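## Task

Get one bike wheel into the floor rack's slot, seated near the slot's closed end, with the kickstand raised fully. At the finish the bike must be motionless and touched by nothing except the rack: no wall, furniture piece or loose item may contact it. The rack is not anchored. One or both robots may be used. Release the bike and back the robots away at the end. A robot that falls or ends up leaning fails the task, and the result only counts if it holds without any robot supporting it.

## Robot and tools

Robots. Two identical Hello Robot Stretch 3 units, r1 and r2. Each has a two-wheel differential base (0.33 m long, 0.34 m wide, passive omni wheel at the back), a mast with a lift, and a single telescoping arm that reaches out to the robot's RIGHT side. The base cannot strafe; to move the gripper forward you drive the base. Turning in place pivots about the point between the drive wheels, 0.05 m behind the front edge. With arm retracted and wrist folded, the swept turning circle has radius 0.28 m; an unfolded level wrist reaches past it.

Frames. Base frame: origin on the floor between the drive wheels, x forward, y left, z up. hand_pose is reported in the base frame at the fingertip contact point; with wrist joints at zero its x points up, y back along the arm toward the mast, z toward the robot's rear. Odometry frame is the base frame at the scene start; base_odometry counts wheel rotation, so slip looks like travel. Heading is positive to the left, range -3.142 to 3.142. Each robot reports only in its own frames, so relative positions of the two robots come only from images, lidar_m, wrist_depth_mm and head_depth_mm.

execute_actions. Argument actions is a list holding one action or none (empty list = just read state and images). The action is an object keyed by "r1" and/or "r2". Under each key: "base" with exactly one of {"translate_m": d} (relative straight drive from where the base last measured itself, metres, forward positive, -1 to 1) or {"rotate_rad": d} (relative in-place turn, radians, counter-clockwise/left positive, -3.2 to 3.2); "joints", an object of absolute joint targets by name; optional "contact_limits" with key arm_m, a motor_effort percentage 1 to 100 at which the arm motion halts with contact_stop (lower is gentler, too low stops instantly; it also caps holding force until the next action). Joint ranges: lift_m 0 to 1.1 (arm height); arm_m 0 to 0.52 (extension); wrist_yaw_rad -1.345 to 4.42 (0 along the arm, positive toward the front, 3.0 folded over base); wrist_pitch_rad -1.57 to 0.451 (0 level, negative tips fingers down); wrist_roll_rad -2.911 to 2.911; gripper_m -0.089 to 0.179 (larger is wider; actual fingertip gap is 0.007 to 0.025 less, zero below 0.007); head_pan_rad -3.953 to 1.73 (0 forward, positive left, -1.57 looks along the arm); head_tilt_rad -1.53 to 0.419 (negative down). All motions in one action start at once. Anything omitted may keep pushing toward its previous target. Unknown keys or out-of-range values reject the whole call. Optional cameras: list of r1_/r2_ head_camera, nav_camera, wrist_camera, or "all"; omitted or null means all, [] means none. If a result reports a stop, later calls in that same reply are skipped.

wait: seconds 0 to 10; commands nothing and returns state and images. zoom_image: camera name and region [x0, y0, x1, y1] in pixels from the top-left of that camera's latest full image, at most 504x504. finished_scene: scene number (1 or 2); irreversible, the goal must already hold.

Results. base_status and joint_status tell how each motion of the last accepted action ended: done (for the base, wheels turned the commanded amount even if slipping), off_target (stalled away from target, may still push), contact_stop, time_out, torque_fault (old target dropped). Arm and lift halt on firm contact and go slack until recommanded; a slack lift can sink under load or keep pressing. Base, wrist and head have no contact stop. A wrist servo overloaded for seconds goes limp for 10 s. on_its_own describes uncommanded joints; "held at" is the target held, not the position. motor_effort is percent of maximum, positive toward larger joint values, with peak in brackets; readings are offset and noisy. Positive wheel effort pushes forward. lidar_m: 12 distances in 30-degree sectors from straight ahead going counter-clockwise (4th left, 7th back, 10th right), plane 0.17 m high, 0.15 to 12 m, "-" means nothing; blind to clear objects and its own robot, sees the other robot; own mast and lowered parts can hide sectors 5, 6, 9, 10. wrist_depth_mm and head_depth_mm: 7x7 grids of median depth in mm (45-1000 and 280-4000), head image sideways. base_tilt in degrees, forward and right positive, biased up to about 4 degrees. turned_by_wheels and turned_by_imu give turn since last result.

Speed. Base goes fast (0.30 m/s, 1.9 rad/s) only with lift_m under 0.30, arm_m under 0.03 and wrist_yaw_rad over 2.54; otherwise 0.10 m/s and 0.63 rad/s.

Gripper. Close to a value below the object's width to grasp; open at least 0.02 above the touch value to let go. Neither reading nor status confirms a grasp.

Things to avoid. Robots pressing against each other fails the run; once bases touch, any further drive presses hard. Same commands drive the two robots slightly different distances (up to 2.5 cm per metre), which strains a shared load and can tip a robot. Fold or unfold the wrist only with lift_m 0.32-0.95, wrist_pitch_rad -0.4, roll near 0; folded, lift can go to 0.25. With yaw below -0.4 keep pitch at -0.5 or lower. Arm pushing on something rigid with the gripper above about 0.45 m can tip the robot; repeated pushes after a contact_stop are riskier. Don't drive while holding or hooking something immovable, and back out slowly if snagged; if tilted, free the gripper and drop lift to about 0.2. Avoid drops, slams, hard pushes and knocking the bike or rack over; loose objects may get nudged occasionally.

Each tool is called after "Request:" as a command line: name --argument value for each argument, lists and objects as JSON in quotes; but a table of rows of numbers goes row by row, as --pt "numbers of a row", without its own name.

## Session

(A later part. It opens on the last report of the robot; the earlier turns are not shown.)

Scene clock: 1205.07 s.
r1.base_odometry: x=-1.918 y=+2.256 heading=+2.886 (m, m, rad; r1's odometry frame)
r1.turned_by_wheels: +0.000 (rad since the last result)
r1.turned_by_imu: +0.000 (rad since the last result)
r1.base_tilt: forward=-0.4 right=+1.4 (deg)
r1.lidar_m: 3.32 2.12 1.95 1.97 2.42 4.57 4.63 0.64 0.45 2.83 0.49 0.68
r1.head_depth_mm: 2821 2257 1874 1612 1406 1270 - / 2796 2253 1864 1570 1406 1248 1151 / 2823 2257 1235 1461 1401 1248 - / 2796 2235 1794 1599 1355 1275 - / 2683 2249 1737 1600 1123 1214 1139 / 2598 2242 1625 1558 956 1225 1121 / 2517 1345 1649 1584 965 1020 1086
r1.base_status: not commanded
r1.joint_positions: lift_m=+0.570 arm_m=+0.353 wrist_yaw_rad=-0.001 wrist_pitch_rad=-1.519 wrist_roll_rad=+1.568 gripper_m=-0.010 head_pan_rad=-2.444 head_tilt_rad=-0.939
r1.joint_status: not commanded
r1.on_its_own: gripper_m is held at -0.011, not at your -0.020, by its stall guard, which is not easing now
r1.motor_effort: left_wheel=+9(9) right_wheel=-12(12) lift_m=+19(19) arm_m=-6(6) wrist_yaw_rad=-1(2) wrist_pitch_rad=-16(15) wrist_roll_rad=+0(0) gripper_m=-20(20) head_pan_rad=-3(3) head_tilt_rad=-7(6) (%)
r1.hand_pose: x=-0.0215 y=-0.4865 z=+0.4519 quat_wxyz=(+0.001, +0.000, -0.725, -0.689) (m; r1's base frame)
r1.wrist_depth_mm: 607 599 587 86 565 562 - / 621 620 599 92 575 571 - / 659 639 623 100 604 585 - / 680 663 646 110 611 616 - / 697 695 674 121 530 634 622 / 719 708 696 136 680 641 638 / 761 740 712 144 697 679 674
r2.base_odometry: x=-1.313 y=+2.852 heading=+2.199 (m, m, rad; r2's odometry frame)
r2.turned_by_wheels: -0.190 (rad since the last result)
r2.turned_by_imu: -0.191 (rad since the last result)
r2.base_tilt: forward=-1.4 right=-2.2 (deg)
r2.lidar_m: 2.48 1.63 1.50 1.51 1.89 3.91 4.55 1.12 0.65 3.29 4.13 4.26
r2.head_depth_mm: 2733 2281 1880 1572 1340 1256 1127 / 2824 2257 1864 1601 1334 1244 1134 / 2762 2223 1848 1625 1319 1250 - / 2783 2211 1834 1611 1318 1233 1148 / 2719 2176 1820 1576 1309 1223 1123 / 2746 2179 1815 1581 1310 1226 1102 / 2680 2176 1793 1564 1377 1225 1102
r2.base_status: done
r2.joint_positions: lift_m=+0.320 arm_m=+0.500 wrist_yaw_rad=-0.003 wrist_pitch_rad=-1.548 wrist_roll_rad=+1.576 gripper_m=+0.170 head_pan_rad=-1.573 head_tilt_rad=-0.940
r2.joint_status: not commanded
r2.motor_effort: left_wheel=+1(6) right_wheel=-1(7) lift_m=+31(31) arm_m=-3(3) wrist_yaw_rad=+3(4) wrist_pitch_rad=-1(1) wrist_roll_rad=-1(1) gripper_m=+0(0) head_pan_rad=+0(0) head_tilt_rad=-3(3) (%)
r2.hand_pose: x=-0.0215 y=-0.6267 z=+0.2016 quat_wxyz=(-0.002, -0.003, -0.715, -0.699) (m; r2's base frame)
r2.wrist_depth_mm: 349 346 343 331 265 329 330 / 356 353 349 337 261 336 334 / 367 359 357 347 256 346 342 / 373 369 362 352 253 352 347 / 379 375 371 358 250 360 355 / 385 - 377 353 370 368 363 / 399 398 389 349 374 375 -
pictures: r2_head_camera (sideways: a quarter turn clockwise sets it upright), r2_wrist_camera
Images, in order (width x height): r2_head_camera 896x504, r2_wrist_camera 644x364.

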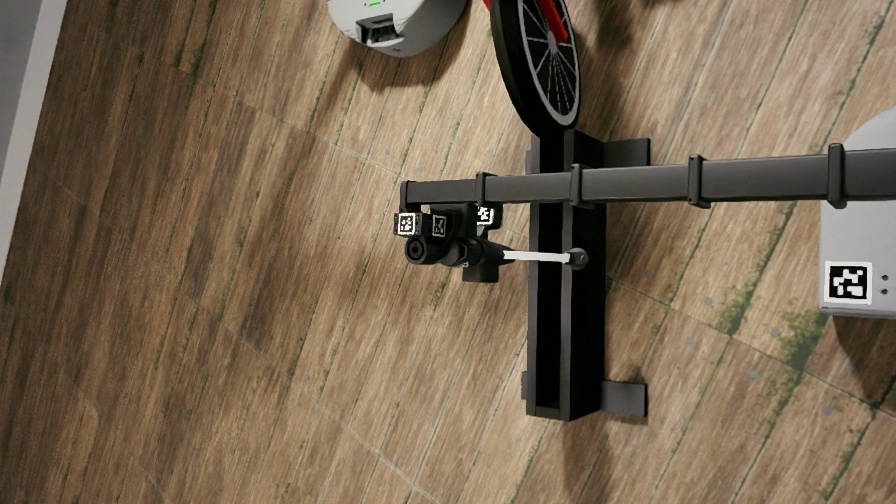

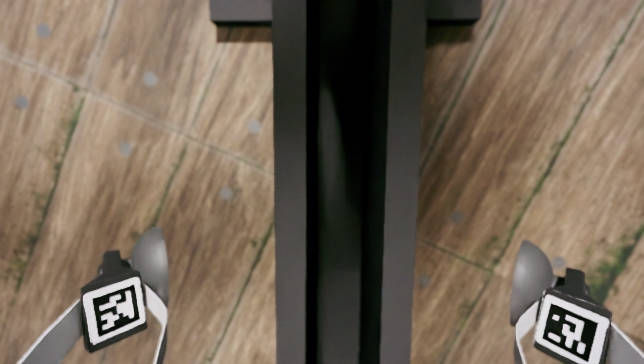

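Request:
execute_actions --actions '[{"r2": {"base": {"translate_m": -0.09}}}]' --cameras '["r2_wrist_camera"]'

Scene clock: 1212.63 s.
r1.base_odometry: x=-1.918 y=+2.256 heading=+2.886 (m, m, rad; r1's odometry frame)
r1.turned_by_wheels: +0.000 (rad since the last result)
r1.turned_by_imu: +0.000 (rad since the last result)
r1.base_tilt: forward=-0.4 right=+1.4 (deg)
r1.lidar_m: 3.31 2.12 1.95 1.97 2.43 4.57 4.62 0.64 0.46 2.83 0.49 0.68
r1.head_depth_mm: 2827 2262 1886 1600 1406 1265 - / 2814 2253 1872 1578 1405 1248 1152 / 2824 2242 1870 1481 1401 1246 - / 2812 2234 1866 1502 1355 1275 - / 2688 2239 1778 1595 1124 1217 1134 / 2595 2232 1582 1559 953 1227 1117 / 2541 2179 1586 1548 968 1020 1085
r1.base_status: not commanded
r1.joint_positions: lift_m=+0.570 arm_m=+0.353 wrist_yaw_rad=-0.001 wrist_pitch_rad=-1.519 wrist_roll_rad=+1.568 gripper_m=-0.010 head_pan_rad=-2.444 head_tilt_rad=-0.939
r1.joint_status: not commanded
r1.on_its_own: gripper_m is held at -0.011, not at your -0.020, by its stall guard, which is not easing now
r1.motor_effort: left_wheel=+9(9) right_wheel=-12(12) lift_m=+19(19) arm_m=-6(5) wrist_yaw_rad=+1(2) wrist_pitch_rad=-16(16) wrist_roll_rad=+0(0) gripper_m=-19(21) head_pan_rad=-3(3) head_tilt_rad=-6(6) (%)
r1.hand_pose: x=-0.0215 y=-0.4865 z=+0.4519 quat_wxyz=(+0.001, +0.000, -0.725, -0.689) (m; r1's base frame)
r1.wrist_depth_mm: 606 595 591 86 561 552 - / 630 616 593 92 586 575 - / 650 636 625 101 604 601 - / 667 650 652 110 618 605 - / 704 683 670 121 527 641 625 / 720 708 709 136 679 662 641 / 769 747 728 145 697 669 666
r2.base_odometry: x=-1.260 y=+2.780 heading=+2.199 (m, m, rad; r2's odometry frame)
r2.turned_by_wheels: +0.000 (rad since the last result)
r2.turned_by_imu: +0.000 (rad since the last result)
r2.base_tilt: forward=-1.3 right=-2.3 (deg)
r2.lidar_m: 2.53 1.66 1.53 1.55 1.94 4.02 4.44 1.05 0.62 0.62 4.08 4.35
r2.head_depth_mm: 2774 2268 1870 1474 1343 1250 1125 / 2815 2252 1883 1580 1326 1250 1129 / 2807 2220 1867 1621 1311 1251 - / 2774 2195 1838 1639 1324 1241 1136 / 2728 2191 1831 1576 1314 1222 1122 / 2681 2167 1804 1573 1309 1224 1097 / 2679 2141 1803 1558 1323 1220 1094
r2.base_status: done
r2.joint_positions: lift_m=+0.320 arm_m=+0.500 wrist_yaw_rad=-0.003 wrist_pitch_rad=-1.548 wrist_roll_rad=+1.576 gripper_m=+0.170 head_pan_rad=-1.573 head_tilt_rad=-0.940
r2.joint_status: not commanded
r2.motor_effort: left_wheel=+2(2) right_wheel=-2(9) lift_m=+31(31) arm_m=-3(3) wrist_yaw_rad=+4(3) wrist_pitch_rad=-1(1) wrist_roll_rad=-1(1) gripper_m=+1(0) head_pan_rad=+0(1) head_tilt_rad=-3(4) (%)
r2.hand_pose: x=-0.0215 y=-0.6267 z=+0.2016 quat_wxyz=(-0.002, -0.003, -0.715, -0.699) (m; r2's base frame)
r2.wrist_depth_mm: 348 346 343 190 246 331 329 / 355 351 328 336 245 341 334 / 363 359 354 344 240 345 343 / 370 368 365 347 235 350 347 / 380 372 370 340 361 358 356 / 390 - 379 334 367 366 363 / 400 392 388 324 375 373 -
pictures: r2_wrist_camera
Images, in order (width x height): r2_wrist_camera 644x364.

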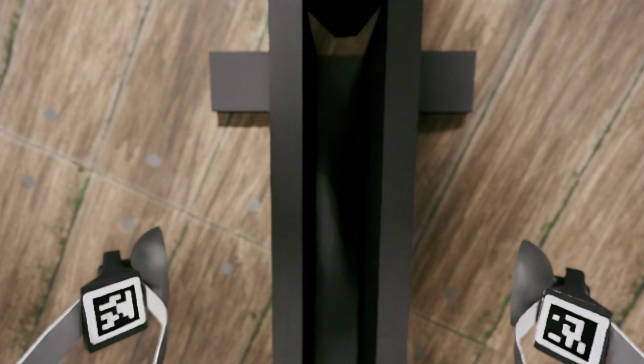

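Request:
execute_actions --actions '[{"r2": {"joints": {"lift_m": 0.21}}}]' --cameras '[]'

Request:
execute_actions --actions '[{"r2": {"joints": {"gripper_m": 0.03}}}]' --cameras '[]'

Request:
execute_actions --actions '[{"r2": {"joints": {"arm_m": 0.488}, "base": {"translate_m": 0.012}}}]' --cameras '[]'

Request:
execute_actions --actions '[{"r2": {"base": {"translate_m": -0.06}}}]' --cameras '["r2_wrist_camera", "r1_head_camera", "r2_head_camera"]'

Scene clock: 1256.07 s.
r1.base_odometry: x=-1.918 y=+2.256 heading=+2.886 (m, m, rad; r1's odometry frame)
r1.turned_by_wheels: +0.000 (rad since the last result)
r1.turned_by_imu: +0.000 (rad since the last result)
r1.base_tilt: forward=-0.4 right=+1.4 (deg)
r1.lidar_m: 3.31 2.12 1.95 1.97 2.42 4.56 4.59 0.64 0.45 2.82 0.49 0.68
r1.head_depth_mm: 2826 2265 1877 1604 1410 1272 - / 2818 2248 1870 1573 1399 1248 1157 / 2816 2238 1880 1462 1399 1238 - / 2817 2233 1861 1332 1352 1275 - / 2688 2251 1865 1595 1116 1215 1131 / 2606 2235 1551 1567 952 1223 1115 / 2531 2223 1573 1556 965 1022 1084
r1.base_status: not commanded
r1.joint_positions: lift_m=+0.570 arm_m=+0.353 wrist_yaw_rad=-0.001 wrist_pitch_rad=-1.519 wrist_roll_rad=+1.568 gripper_m=-0.010 head_pan_rad=-2.444 head_tilt_rad=-0.939
r1.joint_status: not commanded
r1.on_its_own: gripper_m is held at -0.011, not at your -0.020, by its stall guard, which is not easing now
r1.motor_effort: left_wheel=+9(8) right_wheel=-12(12) lift_m=+19(19) arm_m=-6(5) wrist_yaw_rad=+1(0) wrist_pitch_rad=-15(15) wrist_roll_rad=+0(0) gripper_m=-21(19) head_pan_rad=-3(3) head_tilt_rad=-7(8) (%)
r1.hand_pose: x=-0.0215 y=-0.4865 z=+0.4519 quat_wxyz=(+0.001, +0.000, -0.725, -0.689) (m; r1's base frame)
r1.wrist_depth_mm: 612 593 589 85 555 550 - / 633 614 591 92 583 577 - / 653 641 610 100 600 604 - / 667 659 658 110 622 609 - / 702 678 677 120 530 631 627 / 731 715 703 136 675 650 642 / 769 736 723 144 697 685 667
r2.base_odometry: x=-1.260 y=+2.780 heading=+2.199 (m, m, rad; r2's odometry frame)
r2.turned_by_wheels: +0.000 (rad since the last result)
r2.turned_by_imu: -0.001 (rad since the last result)
r2.base_tilt: forward=-1.4 right=-2.3 (deg)
r2.lidar_m: 2.53 1.66 1.53 1.55 1.94 4.01 4.45 1.04 0.62 0.62 4.08 4.35
r2.head_depth_mm: 2751 2277 1860 1494 1344 1255 1128 / 2833 2233 1890 1581 1336 1249 1129 / 2749 2258 1879 1629 1331 1249 - / 2793 2205 1843 1622 1321 1232 1145 / 2719 2192 1837 1569 1320 1241 1119 / 2701 2159 1821 1558 1304 1218 1101 / 2706 2141 1799 1557 1324 1213 1096
r2.base_status: not commanded
r2.joint_positions: lift_m=+0.210 arm_m=+0.500 wrist_yaw_rad=-0.003 wrist_pitch_rad=-1.548 wrist_roll_rad=+1.576 gripper_m=+0.170 head_pan_rad=-1.573 head_tilt_rad=-0.940
r2.joint_status: all done
r2.motor_effort: left_wheel=+2(2) right_wheel=-2(2) lift_m=+18(29) arm_m=-3(3) wrist_yaw_rad=+4(4) wrist_pitch_rad=-1(1) wrist_roll_rad=-1(1) gripper_m=+0(0) head_pan_rad=+0(1) head_tilt_rad=-3(4) (%)
r2.hand_pose: x=-0.0215 y=-0.6267 z=+0.0923 quat_wxyz=(-0.002, -0.003, -0.715, -0.699) (m; r2's base frame)
r2.wrist_depth_mm: 242 240 86 232 124 83 230 / 247 244 87 236 123 85 233 / 253 251 89 240 121 87 238 / 259 257 91 246 120 89 243 / 263 262 93 251 119 91 247 / 268 - 95 255 119 92 251 / 276 274 97 261 118 95 -
pictures: none
No camera images: the call's "cameras" was empty. Leave "cameras" out to get every camera's image.

Scene clock: 1257.97 s.
r1.base_odometry: x=-1.918 y=+2.256 heading=+2.886 (m, m, rad; r1's odometry frame)
r1.turned_by_wheels: +0.000 (rad since the last result)
r1.turned_by_imu: +0.000 (rad since the last result)
r1.base_tilt: forward=-0.3 right=+1.4 (deg)
r1.lidar_m: 3.31 2.12 1.95 1.97 2.42 4.57 4.61 0.64 0.45 2.82 0.49 0.67
r1.head_depth_mm: 2834 2254 1884 1616 1408 1270 - / 2838 2254 1866 1577 1404 1249 1153 / 2837 2241 1884 1476 1398 1245 - / 2785 2245 1875 1326 1361 1275 - / 2675 2221 1866 1603 1119 1214 1139 / 2612 2235 1551 1564 926 1226 1119 / 2520 2238 1574 1552 968 1016 1084
r1.base_status: not commanded
r1.joint_positions: lift_m=+0.570 arm_m=+0.353 wrist_yaw_rad=-0.001 wrist_pitch_rad=-1.519 wrist_roll_rad=+1.568 gripper_m=-0.010 head_pan_rad=-2.444 head_tilt_rad=-0.939
r1.joint_status: not commanded
r1.on_its_own: gripper_m is held at -0.011, not at your -0.020, by its stall guard, which is not easing now
r1.motor_effort: left_wheel=+8(8) right_wheel=-11(12) lift_m=+18(19) arm_m=-6(5) wrist_yaw_rad=+1(1) wrist_pitch_rad=-15(15) wrist_roll_rad=+0(0) gripper_m=-20(21) head_pan_rad=-3(3) head_tilt_rad=-7(7) (%)
r1.hand_pose: x=-0.0215 y=-0.4865 z=+0.4519 quat_wxyz=(+0.001, +0.000, -0.725, -0.689) (m; r1's base frame)
r1.wrist_depth_mm: 608 589 583 86 562 552 - / 632 609 594 92 580 575 - / 643 627 622 101 596 595 - / 672 665 658 110 632 618 - / 713 680 680 120 530 635 632 / 732 708 715 136 667 667 634 / 765 732 722 143 688 676 664
r2.base_odometry: x=-1.260 y=+2.780 heading=+2.199 (m, m, rad; r2's odometry frame)
r2.turned_by_wheels: +0.000 (rad since the last result)
r2.turned_by_imu: +0.000 (rad since the last result)
r2.base_tilt: forward=-1.4 right=-2.3 (deg)
r2.lidar_m: 2.53 1.67 1.53 1.55 1.94 4.02 4.45 1.05 0.62 0.62 4.09 4.35
r2.head_depth_mm: 2764 2286 1890 1502 1347 1252 1128 / 2771 2246 1856 1596 1336 1253 1124 / 2795 2216 1880 1616 1326 1241 - / 2760 2180 1850 1658 1318 1234 1144 / 2723 2209 1817 1585 1320 1232 1121 / 2709 2188 1823 1578 1303 1224 1106 / 2652 2155 1795 1548 1321 1217 1093
r2.base_status: not commanded
r2.joint_positions: lift_m=+0.210 arm_m=+0.500 wrist_yaw_rad=-0.003 wrist_pitch_rad=-1.551 wrist_roll_rad=+1.574 gripper_m=+0.032 head_pan_rad=-1.573 head_tilt_rad=-0.940
r2.joint_status: all done
r2.motor_effort: left_wheel=+2(2) right_wheel=-3(3) lift_m=+18(18) arm_m=-3(3) wrist_yaw_rad=+3(3) wrist_pitch_rad=+0(1) wrist_roll_rad=-1(1) gripper_m=-43(100) head_pan_rad=+0(0) head_tilt_rad=-3(4) (%)
r2.hand_pose: x=-0.0215 y=-0.6259 z=+0.0924 quat_wxyz=(-0.002, -0.002, -0.714, -0.700) (m; r2's base frame)
r2.wrist_depth_mm: 242 236 86 232 118 84 230 / 247 245 87 235 117 85 234 / 252 251 89 240 116 87 240 / 257 256 91 244 115 89 243 / 263 259 93 250 114 91 249 / 269 267 95 253 113 92 254 / 275 274 97 261 112 95 259
pictures: none
No camera images: the call's "cameras" was empty. Leave "cameras" out to get every camera's image.

Scene clock: 1258.83 s.
r1.base_odometry: x=-1.918 y=+2.256 heading=+2.885 (m, m, rad; r1's odometry frame)
r1.turned_by_wheels: -0.001 (rad since the last result)
r1.turned_by_imu: -0.001 (rad since the last result)
r1.base_tilt: forward=-0.4 right=+1.4 (deg)
r1.lidar_m: 3.33 2.12 1.95 1.96 2.42 4.58 4.60 0.65 0.45 2.83 0.49 0.67
r1.head_depth_mm: 2820 2244 1871 1615 1406 1272 - / 2834 2234 1877 1566 1408 1246 1154 / 2820 2246 1862 1482 1401 1251 - / 2793 2238 1863 1377 1347 1278 - / 2696 2246 1858 1594 1130 1212 1133 / 2621 2233 1548 1562 991 1227 1117 / 2539 2154 1581 1554 971 1018 1084
r1.base_status: not commanded
r1.joint_positions: lift_m=+0.570 arm_m=+0.353 wrist_yaw_rad=-0.002 wrist_pitch_rad=-1.518 wrist_roll_rad=+1.568 gripper_m=-0.010 head_pan_rad=-2.444 head_tilt_rad=-0.939
r1.joint_status: not commanded
r1.on_its_own: gripper_m is held at -0.011, not at your -0.020, by its stall guard, which is not easing now
r1.motor_effort: left_wheel=+0(8) right_wheel=+0(11) lift_m=+19(19) arm_m=-5(6) wrist_yaw_rad=+1(0) wrist_pitch_rad=-15(15) wrist_roll_rad=+0(0) gripper_m=-19(19) head_pan_rad=-2(3) head_tilt_rad=-8(8) (%)
r1.hand_pose: x=-0.0215 y=-0.4865 z=+0.4519 quat_wxyz=(+0.001, +0.000, -0.725, -0.689) (m; r1's base frame)
r1.wrist_depth_mm: 609 594 586 86 560 558 - / 622 622 605 92 579 570 - / 647 629 618 101 598 592 - / 678 654 660 110 610 616 - / 691 677 669 121 523 623 624 / 730 704 703 135 664 650 632 / 751 749 725 144 687 664 678
r2.base_odometry: x=-1.267 y=+2.789 heading=+2.198 (m, m, rad; r2's odometry frame)
r2.turned_by_wheels: -0.001 (rad since the last result)
r2.turned_by_imu: -0.001 (rad since the last result)
r2.base_tilt: forward=-1.5 right=-2.3 (deg)
r2.lidar_m: 2.53 1.66 1.53 1.54 1.92 4.02 4.48 1.06 0.62 0.62 4.06 4.33
r2.head_depth_mm: 2806 2255 1869 1507 1338 1248 1123 / 2813 2250 1884 1590 1318 1243 1130 / 2786 2223 1873 1624 1331 1247 - / 2744 2211 1838 1636 1323 1230 1149 / 2788 2212 1848 1585 1313 1232 1118 / 2703 2155 1821 1576 1305 1225 1099 / 2666 2150 1793 1564 1312 1218 1097
r2.base_status: done
r2.joint_positions: lift_m=+0.210 arm_m=+0.489 wrist_yaw_rad=+0.003 wrist_pitch_rad=-1.545 wrist_roll_rad=+1.572 gripper_m=+0.035 head_pan_rad=-1.573 head_tilt_rad=-0.940
r2.joint_status: all done
r2.motor_effort: left_wheel=-5(12) right_wheel=+13(34) lift_m=+18(18) arm_m=-9(8) wrist_yaw_rad=-3(8) wrist_pitch_rad=-2(2) wrist_roll_rad=+0(1) gripper_m=-41(44) head_pan_rad=+1(1) head_tilt_rad=-3(4) (%)
r2.hand_pose: x=-0.0216 y=-0.6157 z=+0.0923 quat_wxyz=(+0.001, +0.000, -0.716, -0.698) (m; r2's base frame)
r2.wrist_depth_mm: 245 241 87 232 112 85 230 / 249 248 89 237 110 86 233 / 256 255 91 241 107 88 237 / 260 258 93 246 106 243 242 / 267 265 95 251 104 249 247 / 271 - 97 257 103 93 252 / 277 277 99 262 101 96 255
pictures: none
No camera images: the call's "cameras" was empty. Leave "cameras" out to get every camera's image.

Scene clock: 1261.63 s.
r1.base_odometry: x=-1.918 y=+2.256 heading=+2.886 (m, m, rad; r1's odometry frame)
r1.turned_by_wheels: +0.000 (rad since the last result)
r1.turned_by_imu: +0.000 (rad since the last result)
r1.base_tilt: forward=-0.4 right=+1.5 (deg)
r1.lidar_m: 3.32 2.12 1.95 1.97 2.43 4.58 4.62 0.65 0.45 2.83 0.49 0.68
r1.head_depth_mm: 2845 2239 1884 1611 1406 1268 - / 2821 2248 1880 1568 1409 1247 1156 / 2819 2254 1868 1484 1401 1250 - / 2793 2236 1879 1314 1353 1273 - / 2700 2239 1864 1598 1125 1215 1135 / 2589 2218 1563 1561 992 1224 1115 / 2554 2217 1548 1529 970 1092 1086
r1.base_status: not commanded
r1.joint_positions: lift_m=+0.570 arm_m=+0.353 wrist_yaw_rad=-0.002 wrist_pitch_rad=-1.518 wrist_roll_rad=+1.568 gripper_m=-0.010 head_pan_rad=-2.444 head_tilt_rad=-0.939
r1.joint_status: not commanded
r1.on_its_own: gripper_m is held at -0.011, not at your -0.020, by its stall guard, which is not easing now
r1.motor_effort: left_wheel=+7(9) right_wheel=-10(13) lift_m=+18(18) arm_m=-6(6) wrist_yaw_rad=+1(2) wrist_pitch_rad=-16(15) wrist_roll_rad=+0(0) gripper_m=-20(20) head_pan_rad=-3(3) head_tilt_rad=-7(7) (%)
r1.hand_pose: x=-0.0215 y=-0.4866 z=+0.4519 quat_wxyz=(+0.001, +0.000, -0.725, -0.689) (m; r1's base frame)
r1.wrist_depth_mm: 611 596 582 86 567 553 - / 627 613 601 92 582 574 - / 634 638 622 101 603 595 - / 683 658 651 110 614 609 - / 703 682 672 121 529 635 623 / 732 713 709 135 676 655 638 / 752 740 728 145 689 676 674
r2.base_odometry: x=-1.232 y=+2.741 heading=+2.200 (m, m, rad; r2's odometry frame)
r2.turned_by_wheels: +0.001 (rad since the last result)
r2.turned_by_imu: +0.060 (rad since the last result)
r2.base_tilt: forward=-1.4 right=-2.3 (deg)
r2.lidar_m: 2.37 1.64 1.54 1.58 2.05 4.38 4.48 1.02 0.60 0.61 4.26 4.37
r2.head_depth_mm: 2764 2280 1889 1497 1342 1254 1123 / 2830 2246 1875 1603 1289 1246 1134 / 2771 2232 1852 1617 1295 1246 - / 2776 2210 1835 1618 1309 1233 1152 / 2748 2200 1833 1561 1308 1230 1118 / 2700 2162 1824 1567 1309 1227 1097 / 2649 2144 1807 1556 1323 1217 1097
r2.base_status: done
r2.joint_positions: lift_m=+0.210 arm_m=+0.488 wrist_yaw_rad=-0.020 wrist_pitch_rad=-1.551 wrist_roll_rad=+1.593 gripper_m=+0.051 head_pan_rad=-1.573 head_tilt_rad=-0.940
r2.joint_status: not commanded
r2.on_its_own: gripper_m is held at +0.052, not at your +0.030, by its stall guard, which is still easing; right_wheel is at rest, and its effort (-32) is outside its rest range (-18 to +18); wrist_yaw_rad is at rest, and its effort (+23) is outside its rest range (-12 to +12)
r2.motor_effort: left_wheel=+12(27) right_wheel=-32(54) lift_m=+18(18) arm_m=-4(8) wrist_yaw_rad=+23(23) wrist_pitch_rad=+0(3) wrist_roll_rad=-8(8) gripper_m=-7(40) head_pan_rad=+1(0) head_tilt_rad=-3(4) (%)
r2.hand_pose: x=-0.0211 y=-0.6141 z=+0.0924 quat_wxyz=(-0.015, -0.015, -0.714, -0.700) (m; r2's base frame)
r2.wrist_depth_mm: 243 240 87 231 123 84 229 / 249 247 88 237 120 86 235 / 253 252 90 242 116 88 239 / 260 258 92 247 113 90 244 / 266 262 95 250 110 249 250 / 271 270 97 257 108 93 255 / 279 277 99 264 105 97 259
pictures: r1_head_camera (sideways: a quarter turn clockwise sets it upright), r2_head_camera (sideways: a quarter turn clockwise sets it upright), r2_wrist_camera
Images, in order (width x height): r1_head_camera 896x504, r2_head_camera 896x504, r2_wrist_camera 644x364.

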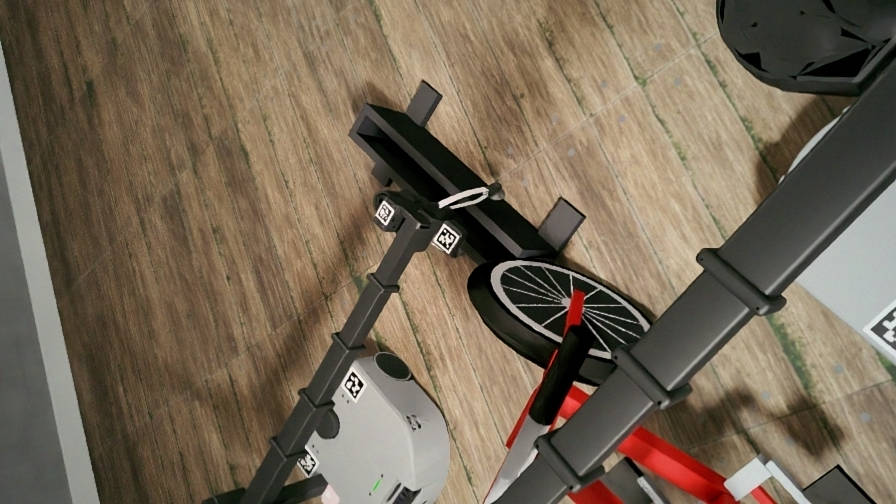

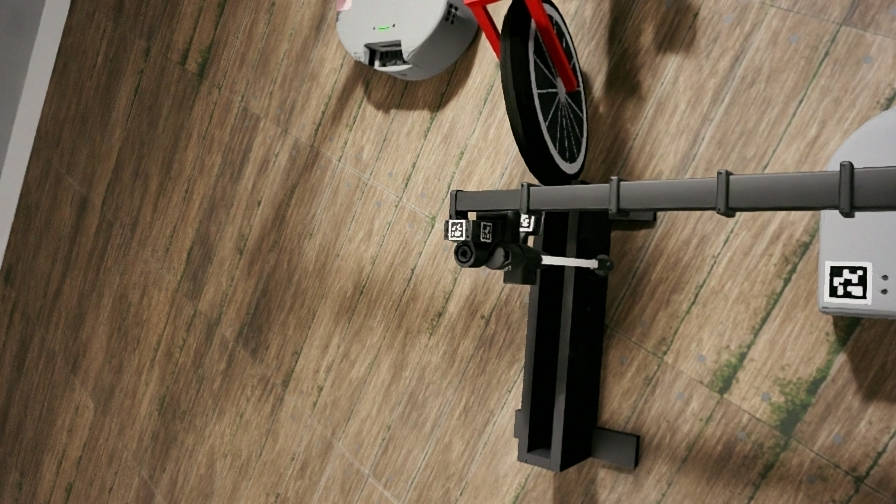

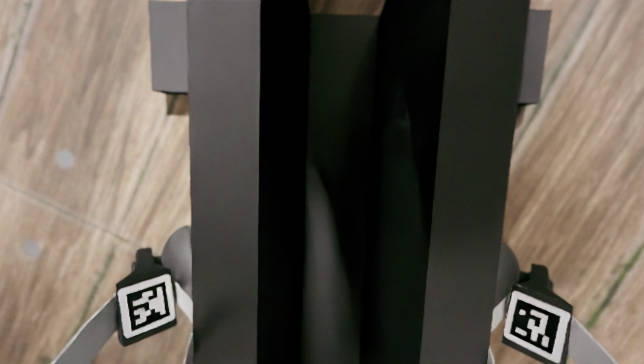

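Request:
execute_actions --actions '[{"r2": {"joints": {"arm_m": 0.515, "wrist_roll_rad": 1.4, "wrist_yaw_rad": 0.0, "gripper_m": 0.02}, "base": {"translate_m": 0.01}}}]' --cameras '["r2_head_camera"]'

Request:
execute_actions --actions '[{"r2": {"base": {"translate_m": -0.06}}}]' --cameras '["r2_wrist_camera", "r1_head_camera", "r2_head_camera"]'

Scene clock: 1282.13 s.
r1.base_odometry: x=-1.918 y=+2.256 heading=+2.885 (m, m, rad; r1's odometry frame)
r1.turned_by_wheels: -0.001 (rad since the last result)
r1.turned_by_imu: -0.002 (rad since the last result)
r1.base_tilt: forward=-0.4 right=+1.4 (deg)
r1.lidar_m: 3.32 2.12 1.95 1.96 2.42 4.58 4.61 0.61 0.46 2.83 0.49 0.68
r1.head_depth_mm: 2818 2251 1871 1602 1413 1270 - / 2827 2263 1869 1589 1401 1248 1157 / 2800 2245 1866 1393 1407 1252 - / 2836 2239 1874 1373 1331 1283 - / 2705 2227 1861 1593 1105 1214 1137 / 2607 2224 1559 1574 908 1221 1116 / 2537 2238 1550 1526 972 1023 1084
r1.base_status: not commanded
r1.joint_positions: lift_m=+0.570 arm_m=+0.353 wrist_yaw_rad=-0.002 wrist_pitch_rad=-1.523 wrist_roll_rad=+1.568 gripper_m=-0.010 head_pan_rad=-2.444 head_tilt_rad=-0.939
r1.joint_status: not commanded
r1.on_its_own: gripper_m is held at -0.011, not at your -0.020, by its stall guard, which is not easing now
r1.motor_effort: left_wheel=-1(7) right_wheel=+2(9) lift_m=+19(19) arm_m=-6(5) wrist_yaw_rad=+0(1) wrist_pitch_rad=-13(15) wrist_roll_rad=+0(0) gripper_m=-21(19) head_pan_rad=-3(3) head_tilt_rad=-7(7) (%)
r1.hand_pose: x=-0.0215 y=-0.4854 z=+0.4519 quat_wxyz=(+0.001, +0.000, -0.724, -0.690) (m; r1's base frame)
r1.wrist_depth_mm: 606 599 577 86 570 553 - / 629 616 600 92 579 576 - / 644 626 624 101 597 601 - / 679 663 643 110 620 615 - / 692 677 669 120 532 632 619 / 733 712 695 135 671 664 648 / 745 737 737 145 693 674 668
r2.base_odometry: x=-1.238 y=+2.749 heading=+2.200 (m, m, rad; r2's odometry frame)
r2.turned_by_wheels: +0.000 (rad since the last result)
r2.turned_by_imu: -0.003 (rad since the last result)
r2.base_tilt: forward=-1.4 right=-2.4 (deg)
r2.lidar_m: 2.37 1.64 1.54 1.58 2.04 4.37 4.48 1.02 0.63 0.64 4.26 4.35
r2.head_depth_mm: 2760 2290 1887 1504 1299 1259 1125 / 2829 2291 1872 1602 1318 1244 1127 / 2830 2228 1859 1616 1328 1241 - / 2751 2223 1834 1654 1314 1229 1144 / 2726 2189 1830 1577 1308 1235 1122 / 2772 2170 1814 1571 1298 1223 1098 / 2707 2162 1803 1554 1321 1219 1092
r2.base_status: done
r2.joint_positions: lift_m=+0.210 arm_m=+0.514 wrist_yaw_rad=-0.021 wrist_pitch_rad=-1.551 wrist_roll_rad=+1.441 gripper_m=+0.022 head_pan_rad=-1.573 head_tilt_rad=-0.940
r2.joint_status: wrist_yaw_rad off_target (ended at -0.021, target +0.000); wrist_roll_rad off_target (ended at +1.441, target +1.400); the others done
r2.on_its_own: wrist_yaw_rad is at rest, and its effort (+24) is outside its rest range (-12 to +12)
r2.motor_effort: left_wheel=-2(13) right_wheel=+2(26) lift_m=+18(18) arm_m=+13(12) wrist_yaw_rad=+24(31) wrist_pitch_rad=+0(0) wrist_roll_rad=-15(25) gripper_m=-48(100) head_pan_rad=+0(0) head_tilt_rad=-4(3) (%)
r2.hand_pose: x=-0.0211 y=-0.6398 z=+0.0924 quat_wxyz=(+0.039, +0.037, -0.713, -0.699) (m; r2's base frame)
r2.wrist_depth_mm: 244 242 87 164 179 84 231 / 249 246 89 220 163 86 235 / 253 251 91 241 150 88 239 / 261 258 92 247 138 89 246 / 266 262 94 251 128 92 249 / 273 268 96 257 120 94 253 / 276 276 99 262 113 96 259
pictures: r2_head_camera (sideways: a quarter turn clockwise sets it upright)
Images, in order (width x height): r2_head_camera 896x504.

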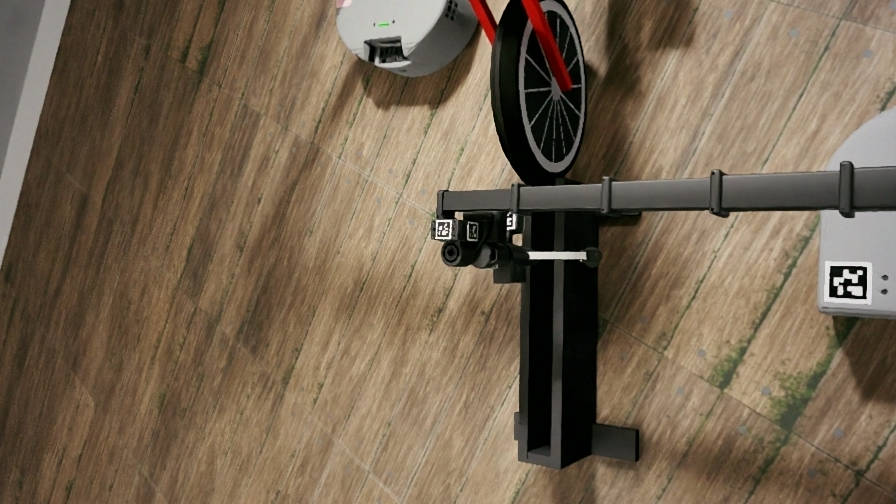

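Scene clock: 1284.87 s.
r1.base_odometry: x=-1.918 y=+2.256 heading=+2.886 (m, m, rad; r1's odometry frame)
r1.turned_by_wheels: +0.000 (rad since the last result)
r1.turned_by_imu: +0.000 (rad since the last result)
r1.base_tilt: forward=-0.4 right=+1.4 (deg)
r1.lidar_m: 3.32 2.12 1.95 1.97 2.42 4.58 4.62 0.61 0.47 2.82 0.49 0.68
r1.head_depth_mm: 2832 2279 1862 1603 1405 1273 - / 2826 2247 1882 1576 1400 1250 1156 / 2819 2237 1866 1467 1405 1242 - / 2799 2254 1881 1224 1323 1285 - / 2696 2233 1847 1601 1117 1210 1132 / 2599 2224 1735 1541 944 1227 1116 / 2537 2220 1556 1484 968 1093 1083
r1.base_status: not commanded
r1.joint_positions: lift_m=+0.570 arm_m=+0.353 wrist_yaw_rad=-0.001 wrist_pitch_rad=-1.524 wrist_roll_rad=+1.569 gripper_m=-0.010 head_pan_rad=-2.444 head_tilt_rad=-0.939
r1.joint_status: not commanded
r1.on_its_own: gripper_m is held at -0.011, not at your -0.020, by its stall guard, which is not easing now
r1.motor_effort: left_wheel=+6(6) right_wheel=-9(10) lift_m=+19(19) arm_m=-5(6) wrist_yaw_rad=+1(1) wrist_pitch_rad=-12(13) wrist_roll_rad=+0(0) gripper_m=-20(20) head_pan_rad=-3(3) head_tilt_rad=-7(7) (%)
r1.hand_pose: x=-0.0215 y=-0.4850 z=+0.4520 quat_wxyz=(+0.001, +0.000, -0.723, -0.691) (m; r1's base frame)
r1.wrist_depth_mm: 604 597 583 86 559 560 - / 623 625 603 93 585 580 - / 649 637 616 101 603 598 - / 681 665 645 110 607 611 608 / 690 682 686 121 420 634 619 / 722 706 711 136 674 661 653 / 746 740 731 145 688 688 666
r2.base_odometry: x=-1.203 y=+2.700 heading=+2.200 (m, m, rad; r2's odometry frame)
r2.turned_by_wheels: +0.001 (rad since the last result)
r2.turned_by_imu: +0.038 (rad since the last result)
r2.base_tilt: forward=-1.4 right=-2.3 (deg)
r2.lidar_m: 2.30 1.64 1.56 1.61 2.15 4.32 4.44 0.98 0.63 0.63 4.36 4.41
r2.head_depth_mm: 2800 2267 1883 1475 1251 1253 1124 / 2808 2267 1885 1609 1290 1244 1123 / 2783 2232 1835 1627 1325 1241 - / 2762 2207 1839 1634 1305 1234 1141 / 2741 2178 1833 1586 1306 1227 1117 / 2662 2153 1822 1561 1307 1223 1097 / 2682 2167 1795 1563 1316 1218 1095
r2.base_status: done
r2.joint_positions: lift_m=+0.210 arm_m=+0.515 wrist_yaw_rad=-0.062 wrist_pitch_rad=-1.551 wrist_roll_rad=+1.427 gripper_m=+0.037 head_pan_rad=-1.573 head_tilt_rad=-0.940
r2.joint_status: not commanded
r2.on_its_own: wrist_yaw_rad is held at -0.050, not at your +0.000, by its stall guard, which is not easing now; gripper_m is held at +0.035, not at your +0.020, by its stall guard, which is still easing; right_wheel is at rest, and its effort (-22) is outside its rest range (-18 to +18); wrist_yaw_rad is at rest, and its effort (+15) is outside its rest range (-12 to +12)
r2.motor_effort: left_wheel=+8(22) right_wheel=-22(43) lift_m=+18(18) arm_m=+6(12) wrist_yaw_rad=+15(37) wrist_pitch_rad=+0(0) wrist_roll_rad=-9(18) gripper_m=-40(48) head_pan_rad=+1(1) head_tilt_rad=-3(3) (%)
r2.hand_pose: x=-0.0204 y=-0.6403 z=+0.0924 quat_wxyz=(+0.030, +0.028, -0.713, -0.700) (m; r2's base frame)
r2.wrist_depth_mm: 244 242 87 205 164 84 229 / 250 246 89 235 150 86 235 / 255 252 91 242 139 88 240 / 260 257 93 247 128 90 244 / 267 264 95 252 120 93 249 / 273 270 97 258 113 94 255 / 279 277 100 264 107 96 259
pictures: r1_head_camera (sideways: a quarter turn clockwise sets it upright), r2_head_camera (sideways: a quarter turn clockwise sets it upright), r2_wrist_camera
Images, in order (width x height): r1_head_camera 896x504, r2_head_camera 896x504, r2_wrist_camera 644x364.

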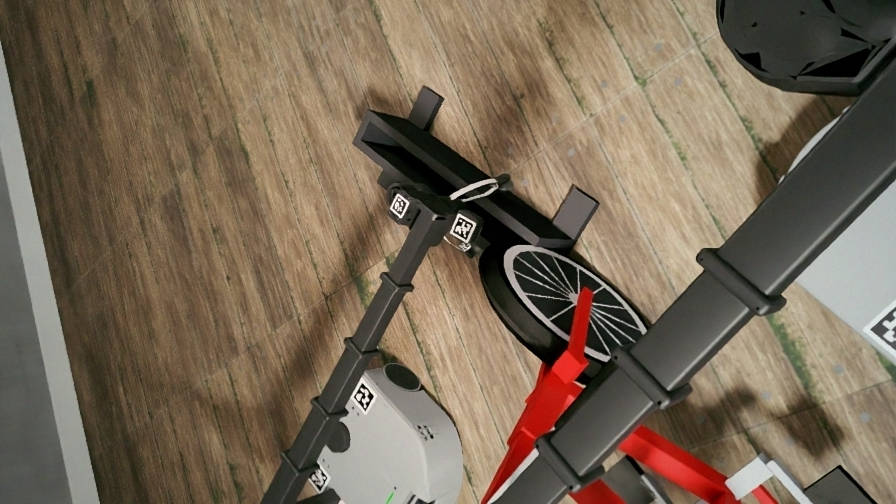

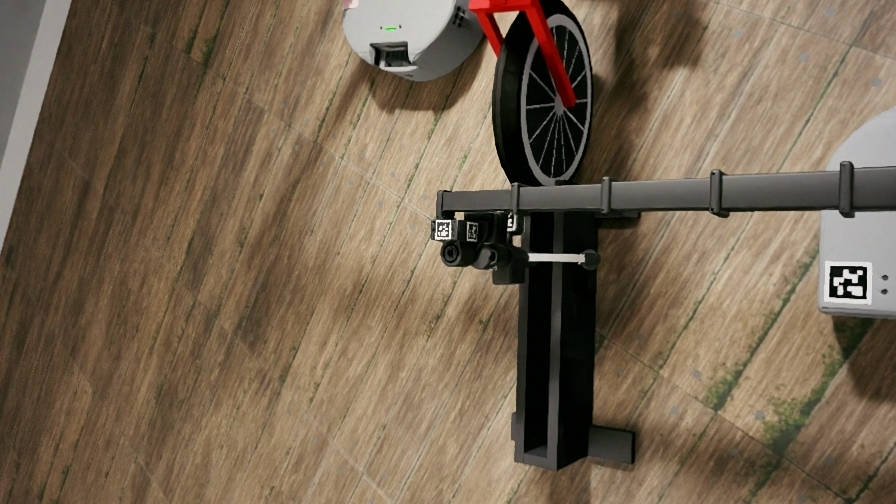

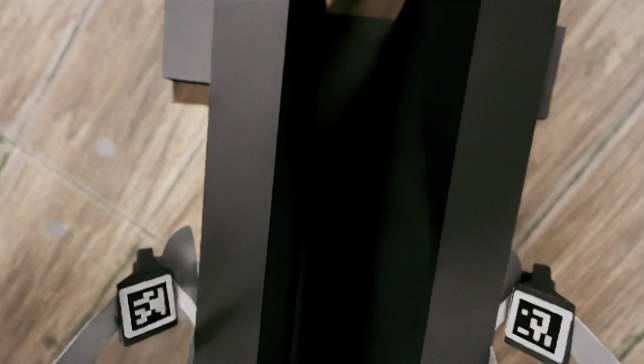

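Request:
execute_actions --actions '[{"r2": {"joints": {"gripper_m": 0.16}}}]' --cameras '[]'

Request:
execute_actions --actions '[{"r2": {"joints": {"lift_m": 0.4}}}]' --cameras '[]'

Request:
execute_actions --actions '[{"r2": {"joints": {"arm_m": 0.0, "wrist_pitch_rad": -0.4, "wrist_roll_rad": 0.0, "gripper_m": 0.04}, "base": {"translate_m": 0.2}}}]' --cameras '[]'

Request:
execute_actions --actions '[{"r2": {"joints": {"wrist_yaw_rad": 3.0}, "base": {"translate_m": 0.2}}}]' --cameras '[]'

Request:
execute_actions --actions '[{"r2": {"joints": {"lift_m": 0.26, "head_pan_rad": 0.0, "head_tilt_rad": -0.9}, "base": {"translate_m": 0.28}}}]' --cameras '["r1_head_camera"]'

Scene clock: 1306.40 s.
r1.base_odometry: x=-1.918 y=+2.256 heading=+2.886 (m, m, rad; r1's odometry frame)
r1.turned_by_wheels: +0.000 (rad since the last result)
r1.turned_by_imu: -0.001 (rad since the last result)
r1.base_tilt: forward=-0.4 right=+1.5 (deg)
r1.lidar_m: 3.35 2.12 1.95 1.97 2.42 4.56 4.61 0.60 0.47 2.83 0.49 0.68
r1.head_depth_mm: 2841 2243 1873 1601 1407 1267 - / 2814 2242 1870 1573 1405 1250 1157 / 2818 2259 1861 1432 1406 1249 - / 2803 2229 1865 1223 1327 1273 - / 2722 2243 1863 1598 1117 1214 1139 / 2593 2222 1849 1552 945 1222 1119 / 2545 2238 1550 1486 966 1091 1085
r1.base_status: not commanded
r1.joint_positions: lift_m=+0.570 arm_m=+0.353 wrist_yaw_rad=-0.002 wrist_pitch_rad=-1.524 wrist_roll_rad=+1.569 gripper_m=-0.010 head_pan_rad=-2.444 head_tilt_rad=-0.939
r1.joint_status: not commanded
r1.on_its_own: gripper_m is held at -0.011, not at your -0.020, by its stall guard, which is not easing now
r1.motor_effort: left_wheel=+5(6) right_wheel=-8(8) lift_m=+18(19) arm_m=-5(5) wrist_yaw_rad=+0(0) wrist_pitch_rad=-12(13) wrist_roll_rad=+0(0) gripper_m=-20(19) head_pan_rad=-3(3) head_tilt_rad=-6(7) (%)
r1.hand_pose: x=-0.0215 y=-0.4850 z=+0.4520 quat_wxyz=(+0.001, +0.000, -0.723, -0.691) (m; r1's base frame)
r1.wrist_depth_mm: 609 596 587 86 566 568 - / 625 620 610 92 592 578 - / 653 629 620 100 602 591 - / 668 670 650 110 622 633 - / 689 685 672 120 527 630 623 / 715 703 709 135 675 657 652 / 757 725 717 144 687 674 681
r2.base_odometry: x=-1.203 y=+2.700 heading=+2.200 (m, m, rad; r2's odometry frame)
r2.turned_by_wheels: -0.001 (rad since the last result)
r2.turned_by_imu: -0.004 (rad since the last result)
r2.base_tilt: forward=-1.4 right=-2.3 (deg)
r2.lidar_m: 2.31 1.65 1.57 1.61 2.15 4.33 4.46 0.98 0.63 0.63 4.36 4.42
r2.head_depth_mm: 2775 2249 1884 1473 1251 1253 1118 / 2822 2243 1865 1582 1273 1241 1132 / 2795 2243 1859 1608 1320 1244 - / 2768 2218 1850 1664 1317 1240 1142 / 2737 2191 1833 1570 1307 1239 1112 / 2709 2168 1820 1559 1301 1225 1099 / 2678 2157 1811 1545 1316 1215 1096
r2.base_status: not commanded
r2.joint_positions: lift_m=+0.210 arm_m=+0.515 wrist_yaw_rad=-0.053 wrist_pitch_rad=-1.549 wrist_roll_rad=+1.406 gripper_m=+0.160 head_pan_rad=-1.573 head_tilt_rad=-0.940
r2.joint_status: all done
r2.on_its_own: wrist_yaw_rad is held at -0.050, not at your +0.000, by its stall guard, which is not easing now; wrist_roll_rad moved -0.021 to your old target +1.400
r2.motor_effort: left_wheel=+0(8) right_wheel=-1(22) lift_m=+18(18) arm_m=+7(7) wrist_yaw_rad=+4(15) wrist_pitch_rad=-1(1) wrist_roll_rad=-1(9) gripper_m=+1(81) head_pan_rad=+0(0) head_tilt_rad=-3(3) (%)
r2.hand_pose: x=-0.0206 y=-0.6408 z=+0.0923 quat_wxyz=(+0.041, +0.039, -0.713, -0.699) (m; r2's base frame)
r2.wrist_depth_mm: 242 240 86 159 175 83 228 / 248 246 88 216 164 85 233 / 253 251 89 239 148 86 239 / 258 256 91 245 135 88 244 / 264 260 93 251 125 90 248 / 269 - 95 256 115 92 253 / 276 275 98 261 108 94 257
pictures: none
No camera images: the call's "cameras" was empty. Leave "cameras" out to get every camera's image.

Scene clock: 1308.97 s.
r1.base_odometry: x=-1.918 y=+2.256 heading=+2.886 (m, m, rad; r1's odometry frame)
r1.turned_by_wheels: +0.000 (rad since the last result)
r1.turned_by_imu: +0.000 (rad since the last result)
r1.base_tilt: forward=-0.4 right=+1.4 (deg)
r1.lidar_m: 3.34 2.12 1.96 1.97 2.42 4.58 4.63 0.60 0.47 2.82 0.49 0.68
r1.head_depth_mm: 2827 2242 1881 1612 1409 1268 - / 2821 2246 1872 1578 1404 1245 1156 / 2840 2254 1829 1474 1403 1248 - / 2827 2245 1777 1560 1325 1271 - / 2707 2243 1786 1597 1114 1211 1137 / 2616 2237 1819 1548 945 1225 1118 / 2506 2233 1623 1490 970 1092 1084
r1.base_status: not commanded
r1.joint_positions: lift_m=+0.570 arm_m=+0.353 wrist_yaw_rad=-0.002 wrist_pitch_rad=-1.524 wrist_roll_rad=+1.569 gripper_m=-0.010 head_pan_rad=-2.444 head_tilt_rad=-0.939
r1.joint_status: not commanded
r1.on_its_own: gripper_m is held at -0.011, not at your -0.020, by its stall guard, which is not easing now
r1.motor_effort: left_wheel=+6(5) right_wheel=-8(8) lift_m=+18(18) arm_m=-5(5) wrist_yaw_rad=+0(0) wrist_pitch_rad=-13(12) wrist_roll_rad=+0(0) gripper_m=-22(20) head_pan_rad=-3(4) head_tilt_rad=-7(7) (%)
r1.hand_pose: x=-0.0215 y=-0.4850 z=+0.4520 quat_wxyz=(+0.001, +0.000, -0.723, -0.691) (m; r1's base frame)
r1.wrist_depth_mm: 594 591 589 86 559 560 - / 634 615 604 92 570 572 - / 649 642 627 101 605 598 - / 678 657 648 110 624 617 - / 689 681 677 121 529 643 638 / 722 714 698 136 665 664 641 / 769 748 710 144 703 678 671
r2.base_odometry: x=-1.203 y=+2.700 heading=+2.200 (m, m, rad; r2's odometry frame)
r2.turned_by_wheels: +0.000 (rad since the last result)
r2.turned_by_imu: +0.000 (rad since the last result)
r2.base_tilt: forward=-1.4 right=-2.3 (deg)
r2.lidar_m: 2.31 1.65 1.57 1.61 2.15 4.33 4.48 0.98 0.63 0.63 4.38 4.43
r2.head_depth_mm: 2728 2250 1913 1481 1250 1257 1120 / 2828 2267 1883 1599 1288 1250 1145 / 2776 2229 1898 1581 1309 1244 - / 2756 2223 1831 1525 1315 1239 1149 / 2738 2199 1833 1566 1310 1225 1117 / 2674 2171 1813 1563 1300 1221 1096 / 2680 2168 1799 1554 1319 1214 1091
r2.base_status: not commanded
r2.joint_positions: lift_m=+0.400 arm_m=+0.515 wrist_yaw_rad=-0.053 wrist_pitch_rad=-1.548 wrist_roll_rad=+1.406 gripper_m=+0.160 head_pan_rad=-1.573 head_tilt_rad=-0.940
r2.joint_status: all done
r2.on_its_own: wrist_yaw_rad is held at -0.050, not at your +0.000, by its stall guard, which is not easing now
r2.motor_effort: left_wheel=+0(0) right_wheel=+0(0) lift_m=+31(34) arm_m=+6(7) wrist_yaw_rad=+4(4) wrist_pitch_rad=-1(1) wrist_roll_rad=-1(1) gripper_m=+1(0) head_pan_rad=+1(2) head_tilt_rad=-3(4) (%)
r2.hand_pose: x=-0.0206 y=-0.6409 z=+0.2816 quat_wxyz=(+0.041, +0.039, -0.714, -0.698) (m; r2's base frame)
r2.wrist_depth_mm: 426 421 421 410 168 405 404 / 436 430 426 270 399 416 412 / 444 443 437 422 403 422 415 / 461 448 444 425 430 431 426 / 462 453 455 419 441 440 434 / 477 - 469 332 451 449 443 / 485 482 471 375 461 461 450
pictures: none
No camera images: the call's "cameras" was empty. Leave "cameras" out to get every camera's image.

Scene clock: 1313.93 s.
r1.base_odometry: x=-1.918 y=+2.256 heading=+2.886 (m, m, rad; r1's odometry frame)
r1.turned_by_wheels: +0.000 (rad since the last result)
r1.turned_by_imu: +0.000 (rad since the last result)
r1.base_tilt: forward=-0.5 right=+1.5 (deg)
r1.lidar_m: 3.33 2.12 1.95 1.97 2.44 4.58 4.60 0.61 0.47 2.83 0.49 0.68
r1.head_depth_mm: 2834 2248 1887 1619 1410 1272 - / 2816 2267 1870 1572 1407 1243 1152 / 2819 2241 1873 1504 1404 1249 - / 2772 2240 1854 1595 1333 1280 - / 2703 2126 1814 1605 1119 1217 1134 / 2598 2058 1630 1580 947 1222 1114 / 2481 1569 1665 1592 969 1087 1085
r1.base_status: not commanded
r1.joint_positions: lift_m=+0.570 arm_m=+0.353 wrist_yaw_rad=-0.002 wrist_pitch_rad=-1.524 wrist_roll_rad=+1.569 gripper_m=-0.010 head_pan_rad=-2.444 head_tilt_rad=-0.939
r1.joint_status: not commanded
r1.on_its_own: gripper_m is held at -0.011, not at your -0.020, by its stall guard, which is not easing now
r1.motor_effort: left_wheel=+5(5) right_wheel=-8(8) lift_m=+19(18) arm_m=-5(5) wrist_yaw_rad=+1(1) wrist_pitch_rad=-12(13) wrist_roll_rad=+0(0) gripper_m=-20(20) head_pan_rad=-3(3) head_tilt_rad=-8(7) (%)
r1.hand_pose: x=-0.0215 y=-0.4850 z=+0.4520 quat_wxyz=(+0.001, +0.000, -0.723, -0.691) (m; r1's base frame)
r1.wrist_depth_mm: 593 600 575 86 560 559 - / 621 612 604 92 577 578 - / 650 631 615 101 600 599 - / 665 661 648 110 630 615 - / 692 693 683 121 526 629 623 / 722 727 714 136 674 663 655 / 751 750 730 145 688 689 669
r2.base_odometry: x=-1.320 y=+2.862 heading=+2.200 (m, m, rad; r2's odometry frame)
r2.turned_by_wheels: +0.000 (rad since the last result)
r2.turned_by_imu: -0.002 (rad since the last result)
r2.base_tilt: forward=-1.4 right=-2.3 (deg)
r2.lidar_m: 2.18 1.55 1.47 1.51 2.02 4.48 4.66 0.83 0.70 3.40 4.46 4.24
r2.head_depth_mm: 2794 2293 1877 1612 1296 1251 1124 / 2837 2247 1873 1598 1329 1251 1122 / 2761 2223 1862 1579 1327 1249 - / 2765 2213 1839 1601 1303 1266 - / 2716 2180 1829 1580 1291 1228 1118 / 2705 2169 1819 1561 1376 1221 1101 / 2649 2152 1794 1555 1365 1214 1095
r2.base_status: done
r2.joint_positions: lift_m=+0.400 arm_m=+0.000 wrist_yaw_rad=-0.051 wrist_pitch_rad=-0.418 wrist_roll_rad=+0.004 gripper_m=+0.040 head_pan_rad=-1.573 head_tilt_rad=-0.940
r2.joint_status: all done
r2.on_its_own: wrist_yaw_rad is held at -0.050, not at your +0.000, by its stall guard, which is not easing now
r2.motor_effort: left_wheel=-1(2) right_wheel=+0(5) lift_m=+31(31) arm_m=-6(7) wrist_yaw_rad=+2(4) wrist_pitch_rad=+6(6) wrist_roll_rad=-1(2) gripper_m=+0(83) head_pan_rad=+1(1) head_tilt_rad=-3(4) (%)
r2.hand_pose: x=-0.0330 y=-0.3695 z=+0.4123 quat_wxyz=(+0.687, +0.129, -0.696, -0.165) (m; r2's base frame)
r2.wrist_depth_mm: - - - - - - - / - - - - - - - / - - - - - - 917 / 959 968 958 984 988 978 418 / 785 775 773 554 695 548 451 / 645 644 491 499 - 503 516 / 562 558 536 546 547 536 553
pictures: none
No camera images: the call's "cameras" was empty. Leave "cameras" out to get every camera's image.

Scene clock: 1317.00 s.
r1.base_odometry: x=-1.918 y=+2.256 heading=+2.886 (m, m, rad; r1's odometry frame)
r1.turned_by_wheels: +0.000 (rad since the last result)
r1.turned_by_imu: +0.000 (rad since the last result)
r1.base_tilt: forward=-0.5 right=+1.4 (deg)
r1.lidar_m: 3.33 2.12 1.95 1.97 2.43 4.57 4.61 0.61 0.47 2.83 0.49 0.68
r1.head_depth_mm: 2801 2254 1880 1605 1407 1274 - / 2829 2242 1866 1566 1407 1247 1152 / 2799 2236 1870 1514 1400 1240 - / 2819 2238 1820 1603 1333 1276 - / 2704 2116 1723 1594 1114 1214 1134 / 1419 2113 1734 1595 945 1223 1117 / 2442 2228 1859 1595 968 1093 1088
r1.base_status: not commanded
r1.joint_positions: lift_m=+0.570 arm_m=+0.353 wrist_yaw_rad=-0.002 wrist_pitch_rad=-1.524 wrist_roll_rad=+1.569 gripper_m=-0.010 head_pan_rad=-2.444 head_tilt_rad=-0.939
r1.joint_status: not commanded
r1.on_its_own: gripper_m is held at -0.011, not at your -0.020, by its stall guard, which is not easing now
r1.motor_effort: left_wheel=+6(5) right_wheel=-8(8) lift_m=+18(18) arm_m=-5(5) wrist_yaw_rad=+0(1) wrist_pitch_rad=-13(12) wrist_roll_rad=+0(0) gripper_m=-20(20) head_pan_rad=-4(3) head_tilt_rad=-8(7) (%)
r1.hand_pose: x=-0.0215 y=-0.4850 z=+0.4520 quat_wxyz=(+0.001, +0.000, -0.723, -0.691) (m; r1's base frame)
r1.wrist_depth_mm: 609 596 585 86 557 548 - / 632 618 598 92 583 575 - / 649 630 620 101 600 589 - / 667 657 648 110 620 617 - / 700 702 675 120 530 640 617 / 731 708 697 136 680 661 643 / 751 739 730 145 688 672 668
r2.base_odometry: x=-1.438 y=+3.024 heading=+2.200 (m, m, rad; r2's odometry frame)
r2.turned_by_wheels: +0.000 (rad since the last result)
r2.turned_by_imu: -0.001 (rad since the last result)
r2.base_tilt: forward=-1.4 right=-2.3 (deg)
r2.lidar_m: 2.03 1.45 1.38 1.42 1.89 4.66 4.81 0.86 0.82 3.47 4.29 4.07
r2.head_depth_mm: 2855 2270 1890 1604 1340 1254 1124 / 2805 2242 1870 1610 1332 1243 1128 / 2774 2227 1861 1601 1323 1245 - / 2763 2244 1834 1578 1334 1241 - / 2716 2174 1840 1567 1392 1247 1103 / 2722 2161 1826 1569 1374 1226 1099 / 2676 2148 1795 1551 1358 1219 1092
r2.base_status: done
r2.joint_positions: lift_m=+0.400 arm_m=+0.000 wrist_yaw_rad=+2.997 wrist_pitch_rad=-0.418 wrist_roll_rad=+0.004 gripper_m=+0.040 head_pan_rad=-1.573 head_tilt_rad=-0.940
r2.joint_status: all done
r2.motor_effort: left_wheel=+0(4) right_wheel=+0(5) lift_m=+31(31) arm_m=-5(6) wrist_yaw_rad=+3(7) wrist_pitch_rad=+6(6) wrist_roll_rad=-1(1) gripper_m=+1(0) head_pan_rad=+0(1) head_tilt_rad=-3(3) (%)
r2.hand_pose: x=+0.0111 y=+0.0767 z=+0.4123 quat_wxyz=(+0.197, +0.702, +0.096, +0.678) (m; r2's base frame)
r2.wrist_depth_mm: - - - - - - - / - - - - - - - / - - - - - - - / 950 956 954 953 969 973 981 / 782 794 - 791 790 770 781 / 648 656 - 651 - 649 653 / 555 557 551 562 541 555 562
pictures: none
No camera images: the call's "cameras" was empty. Leave "cameras" out to get every camera's image.

Scene clock: 1320.30 s.
r1.base_odometry: x=-1.918 y=+2.256 heading=+2.886 (m, m, rad; r1's odometry frame)
r1.turned_by_wheels: +0.000 (rad since the last result)
r1.turned_by_imu: +0.000 (rad since the last result)
r1.base_tilt: forward=-0.4 right=+1.4 (deg)
r1.lidar_m: 3.32 2.11 1.95 1.97 2.43 4.59 4.62 0.61 0.47 2.83 0.49 0.68
r1.head_depth_mm: 2831 2256 1878 1603 1408 1267 - / 2827 2263 1882 1567 1408 1247 1152 / 2802 2252 1858 1518 1400 1246 - / 2783 1865 1827 1595 1329 1278 - / 1620 1900 1820 1593 1116 1223 1133 / 2624 2231 1855 1602 946 1226 1116 / 2547 2230 1854 1589 969 1089 1085
r1.base_status: not commanded
r1.joint_positions: lift_m=+0.570 arm_m=+0.353 wrist_yaw_rad=-0.002 wrist_pitch_rad=-1.524 wrist_roll_rad=+1.569 gripper_m=-0.010 head_pan_rad=-2.444 head_tilt_rad=-0.939
r1.joint_status: not commanded
r1.on_its_own: gripper_m is held at -0.011, not at your -0.020, by its stall guard, which is not easing now
r1.motor_effort: left_wheel=+6(5) right_wheel=-8(8) lift_m=+19(18) arm_m=-5(5) wrist_yaw_rad=+2(0) wrist_pitch_rad=-13(13) wrist_roll_rad=+0(0) gripper_m=-20(19) head_pan_rad=-2(3) head_tilt_rad=-6(7) (%)
r1.hand_pose: x=-0.0215 y=-0.4850 z=+0.4520 quat_wxyz=(+0.001, +0.000, -0.723, -0.691) (m; r1's base frame)
r1.wrist_depth_mm: 607 588 593 86 559 552 - / 632 611 607 92 587 573 - / 653 639 617 101 605 593 - / 663 653 652 110 620 621 - / 693 677 674 120 531 639 624 / 726 716 698 135 668 657 638 / 747 722 716 145 699 673 665
r2.base_odometry: x=-1.603 y=+3.250 heading=+2.199 (m, m, rad; r2's odometry frame)
r2.turned_by_wheels: +0.000 (rad since the last result)
r2.turned_by_imu: -0.001 (rad since the last result)
r2.base_tilt: forward=-1.4 right=-2.4 (deg)
r2.lidar_m: 1.84 1.31 1.25 1.28 1.71 4.31 1.81 1.02 3.51 3.61 4.00 3.82
r2.head_depth_mm: 3205 2460 1995 1667 1444 1274 1135 / 3121 2431 1954 1650 1431 1262 1122 / 2875 2421 1942 1660 1413 1256 1123 / 2501 2399 1929 1629 1430 1254 1120 / 2079 2255 1922 1625 1424 1251 1109 / 1791 2042 1909 1605 1395 1238 1106 / 1563 1739 1839 1624 1386 1230 1111
r2.base_status: done
r2.joint_positions: lift_m=+0.260 arm_m=+0.000 wrist_yaw_rad=+2.998 wrist_pitch_rad=-0.417 wrist_roll_rad=+0.004 gripper_m=+0.040 head_pan_rad=-0.007 head_tilt_rad=-0.901
r2.joint_status: all done
r2.motor_effort: left_wheel=+0(5) right_wheel=+1(7) lift_m=+18(32) arm_m=-6(5) wrist_yaw_rad=+3(4) wrist_pitch_rad=+6(6) wrist_roll_rad=-1(1) gripper_m=+1(0) head_pan_rad=+1(26) head_tilt_rad=+0(4) (%)
r2.hand_pose: x=+0.0109 y=+0.0768 z=+0.2731 quat_wxyz=(+0.196, +0.701, +0.096, +0.678) (m; r2's base frame)
r2.wrist_depth_mm: - - - - - - 937 / - - - - - - - / 967 945 972 977 963 959 958 / 720 718 725 720 718 729 730 / 570 574 - 583 587 576 586 / 478 494 - - - 479 485 / - - - - 402 413 413
pictures: r1_head_camera (sideways: a quarter turn clockwise sets it upright)
Images, in order (width x height): r1_head_camera 896x504.

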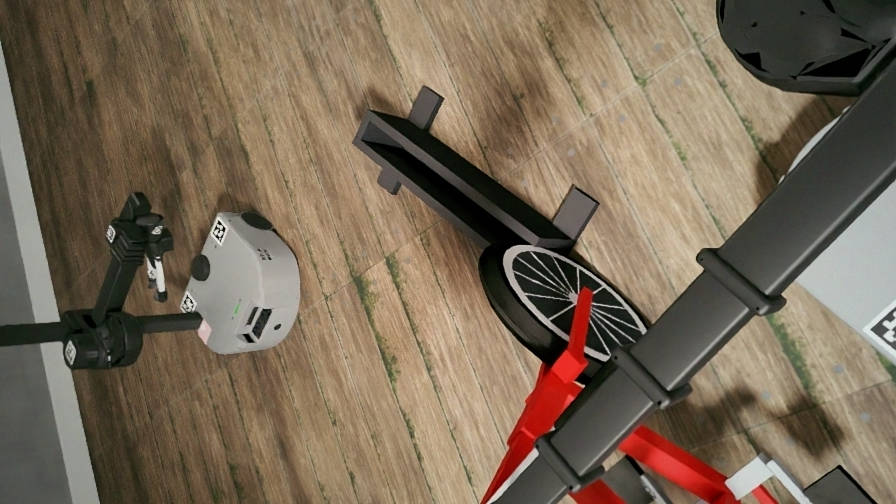

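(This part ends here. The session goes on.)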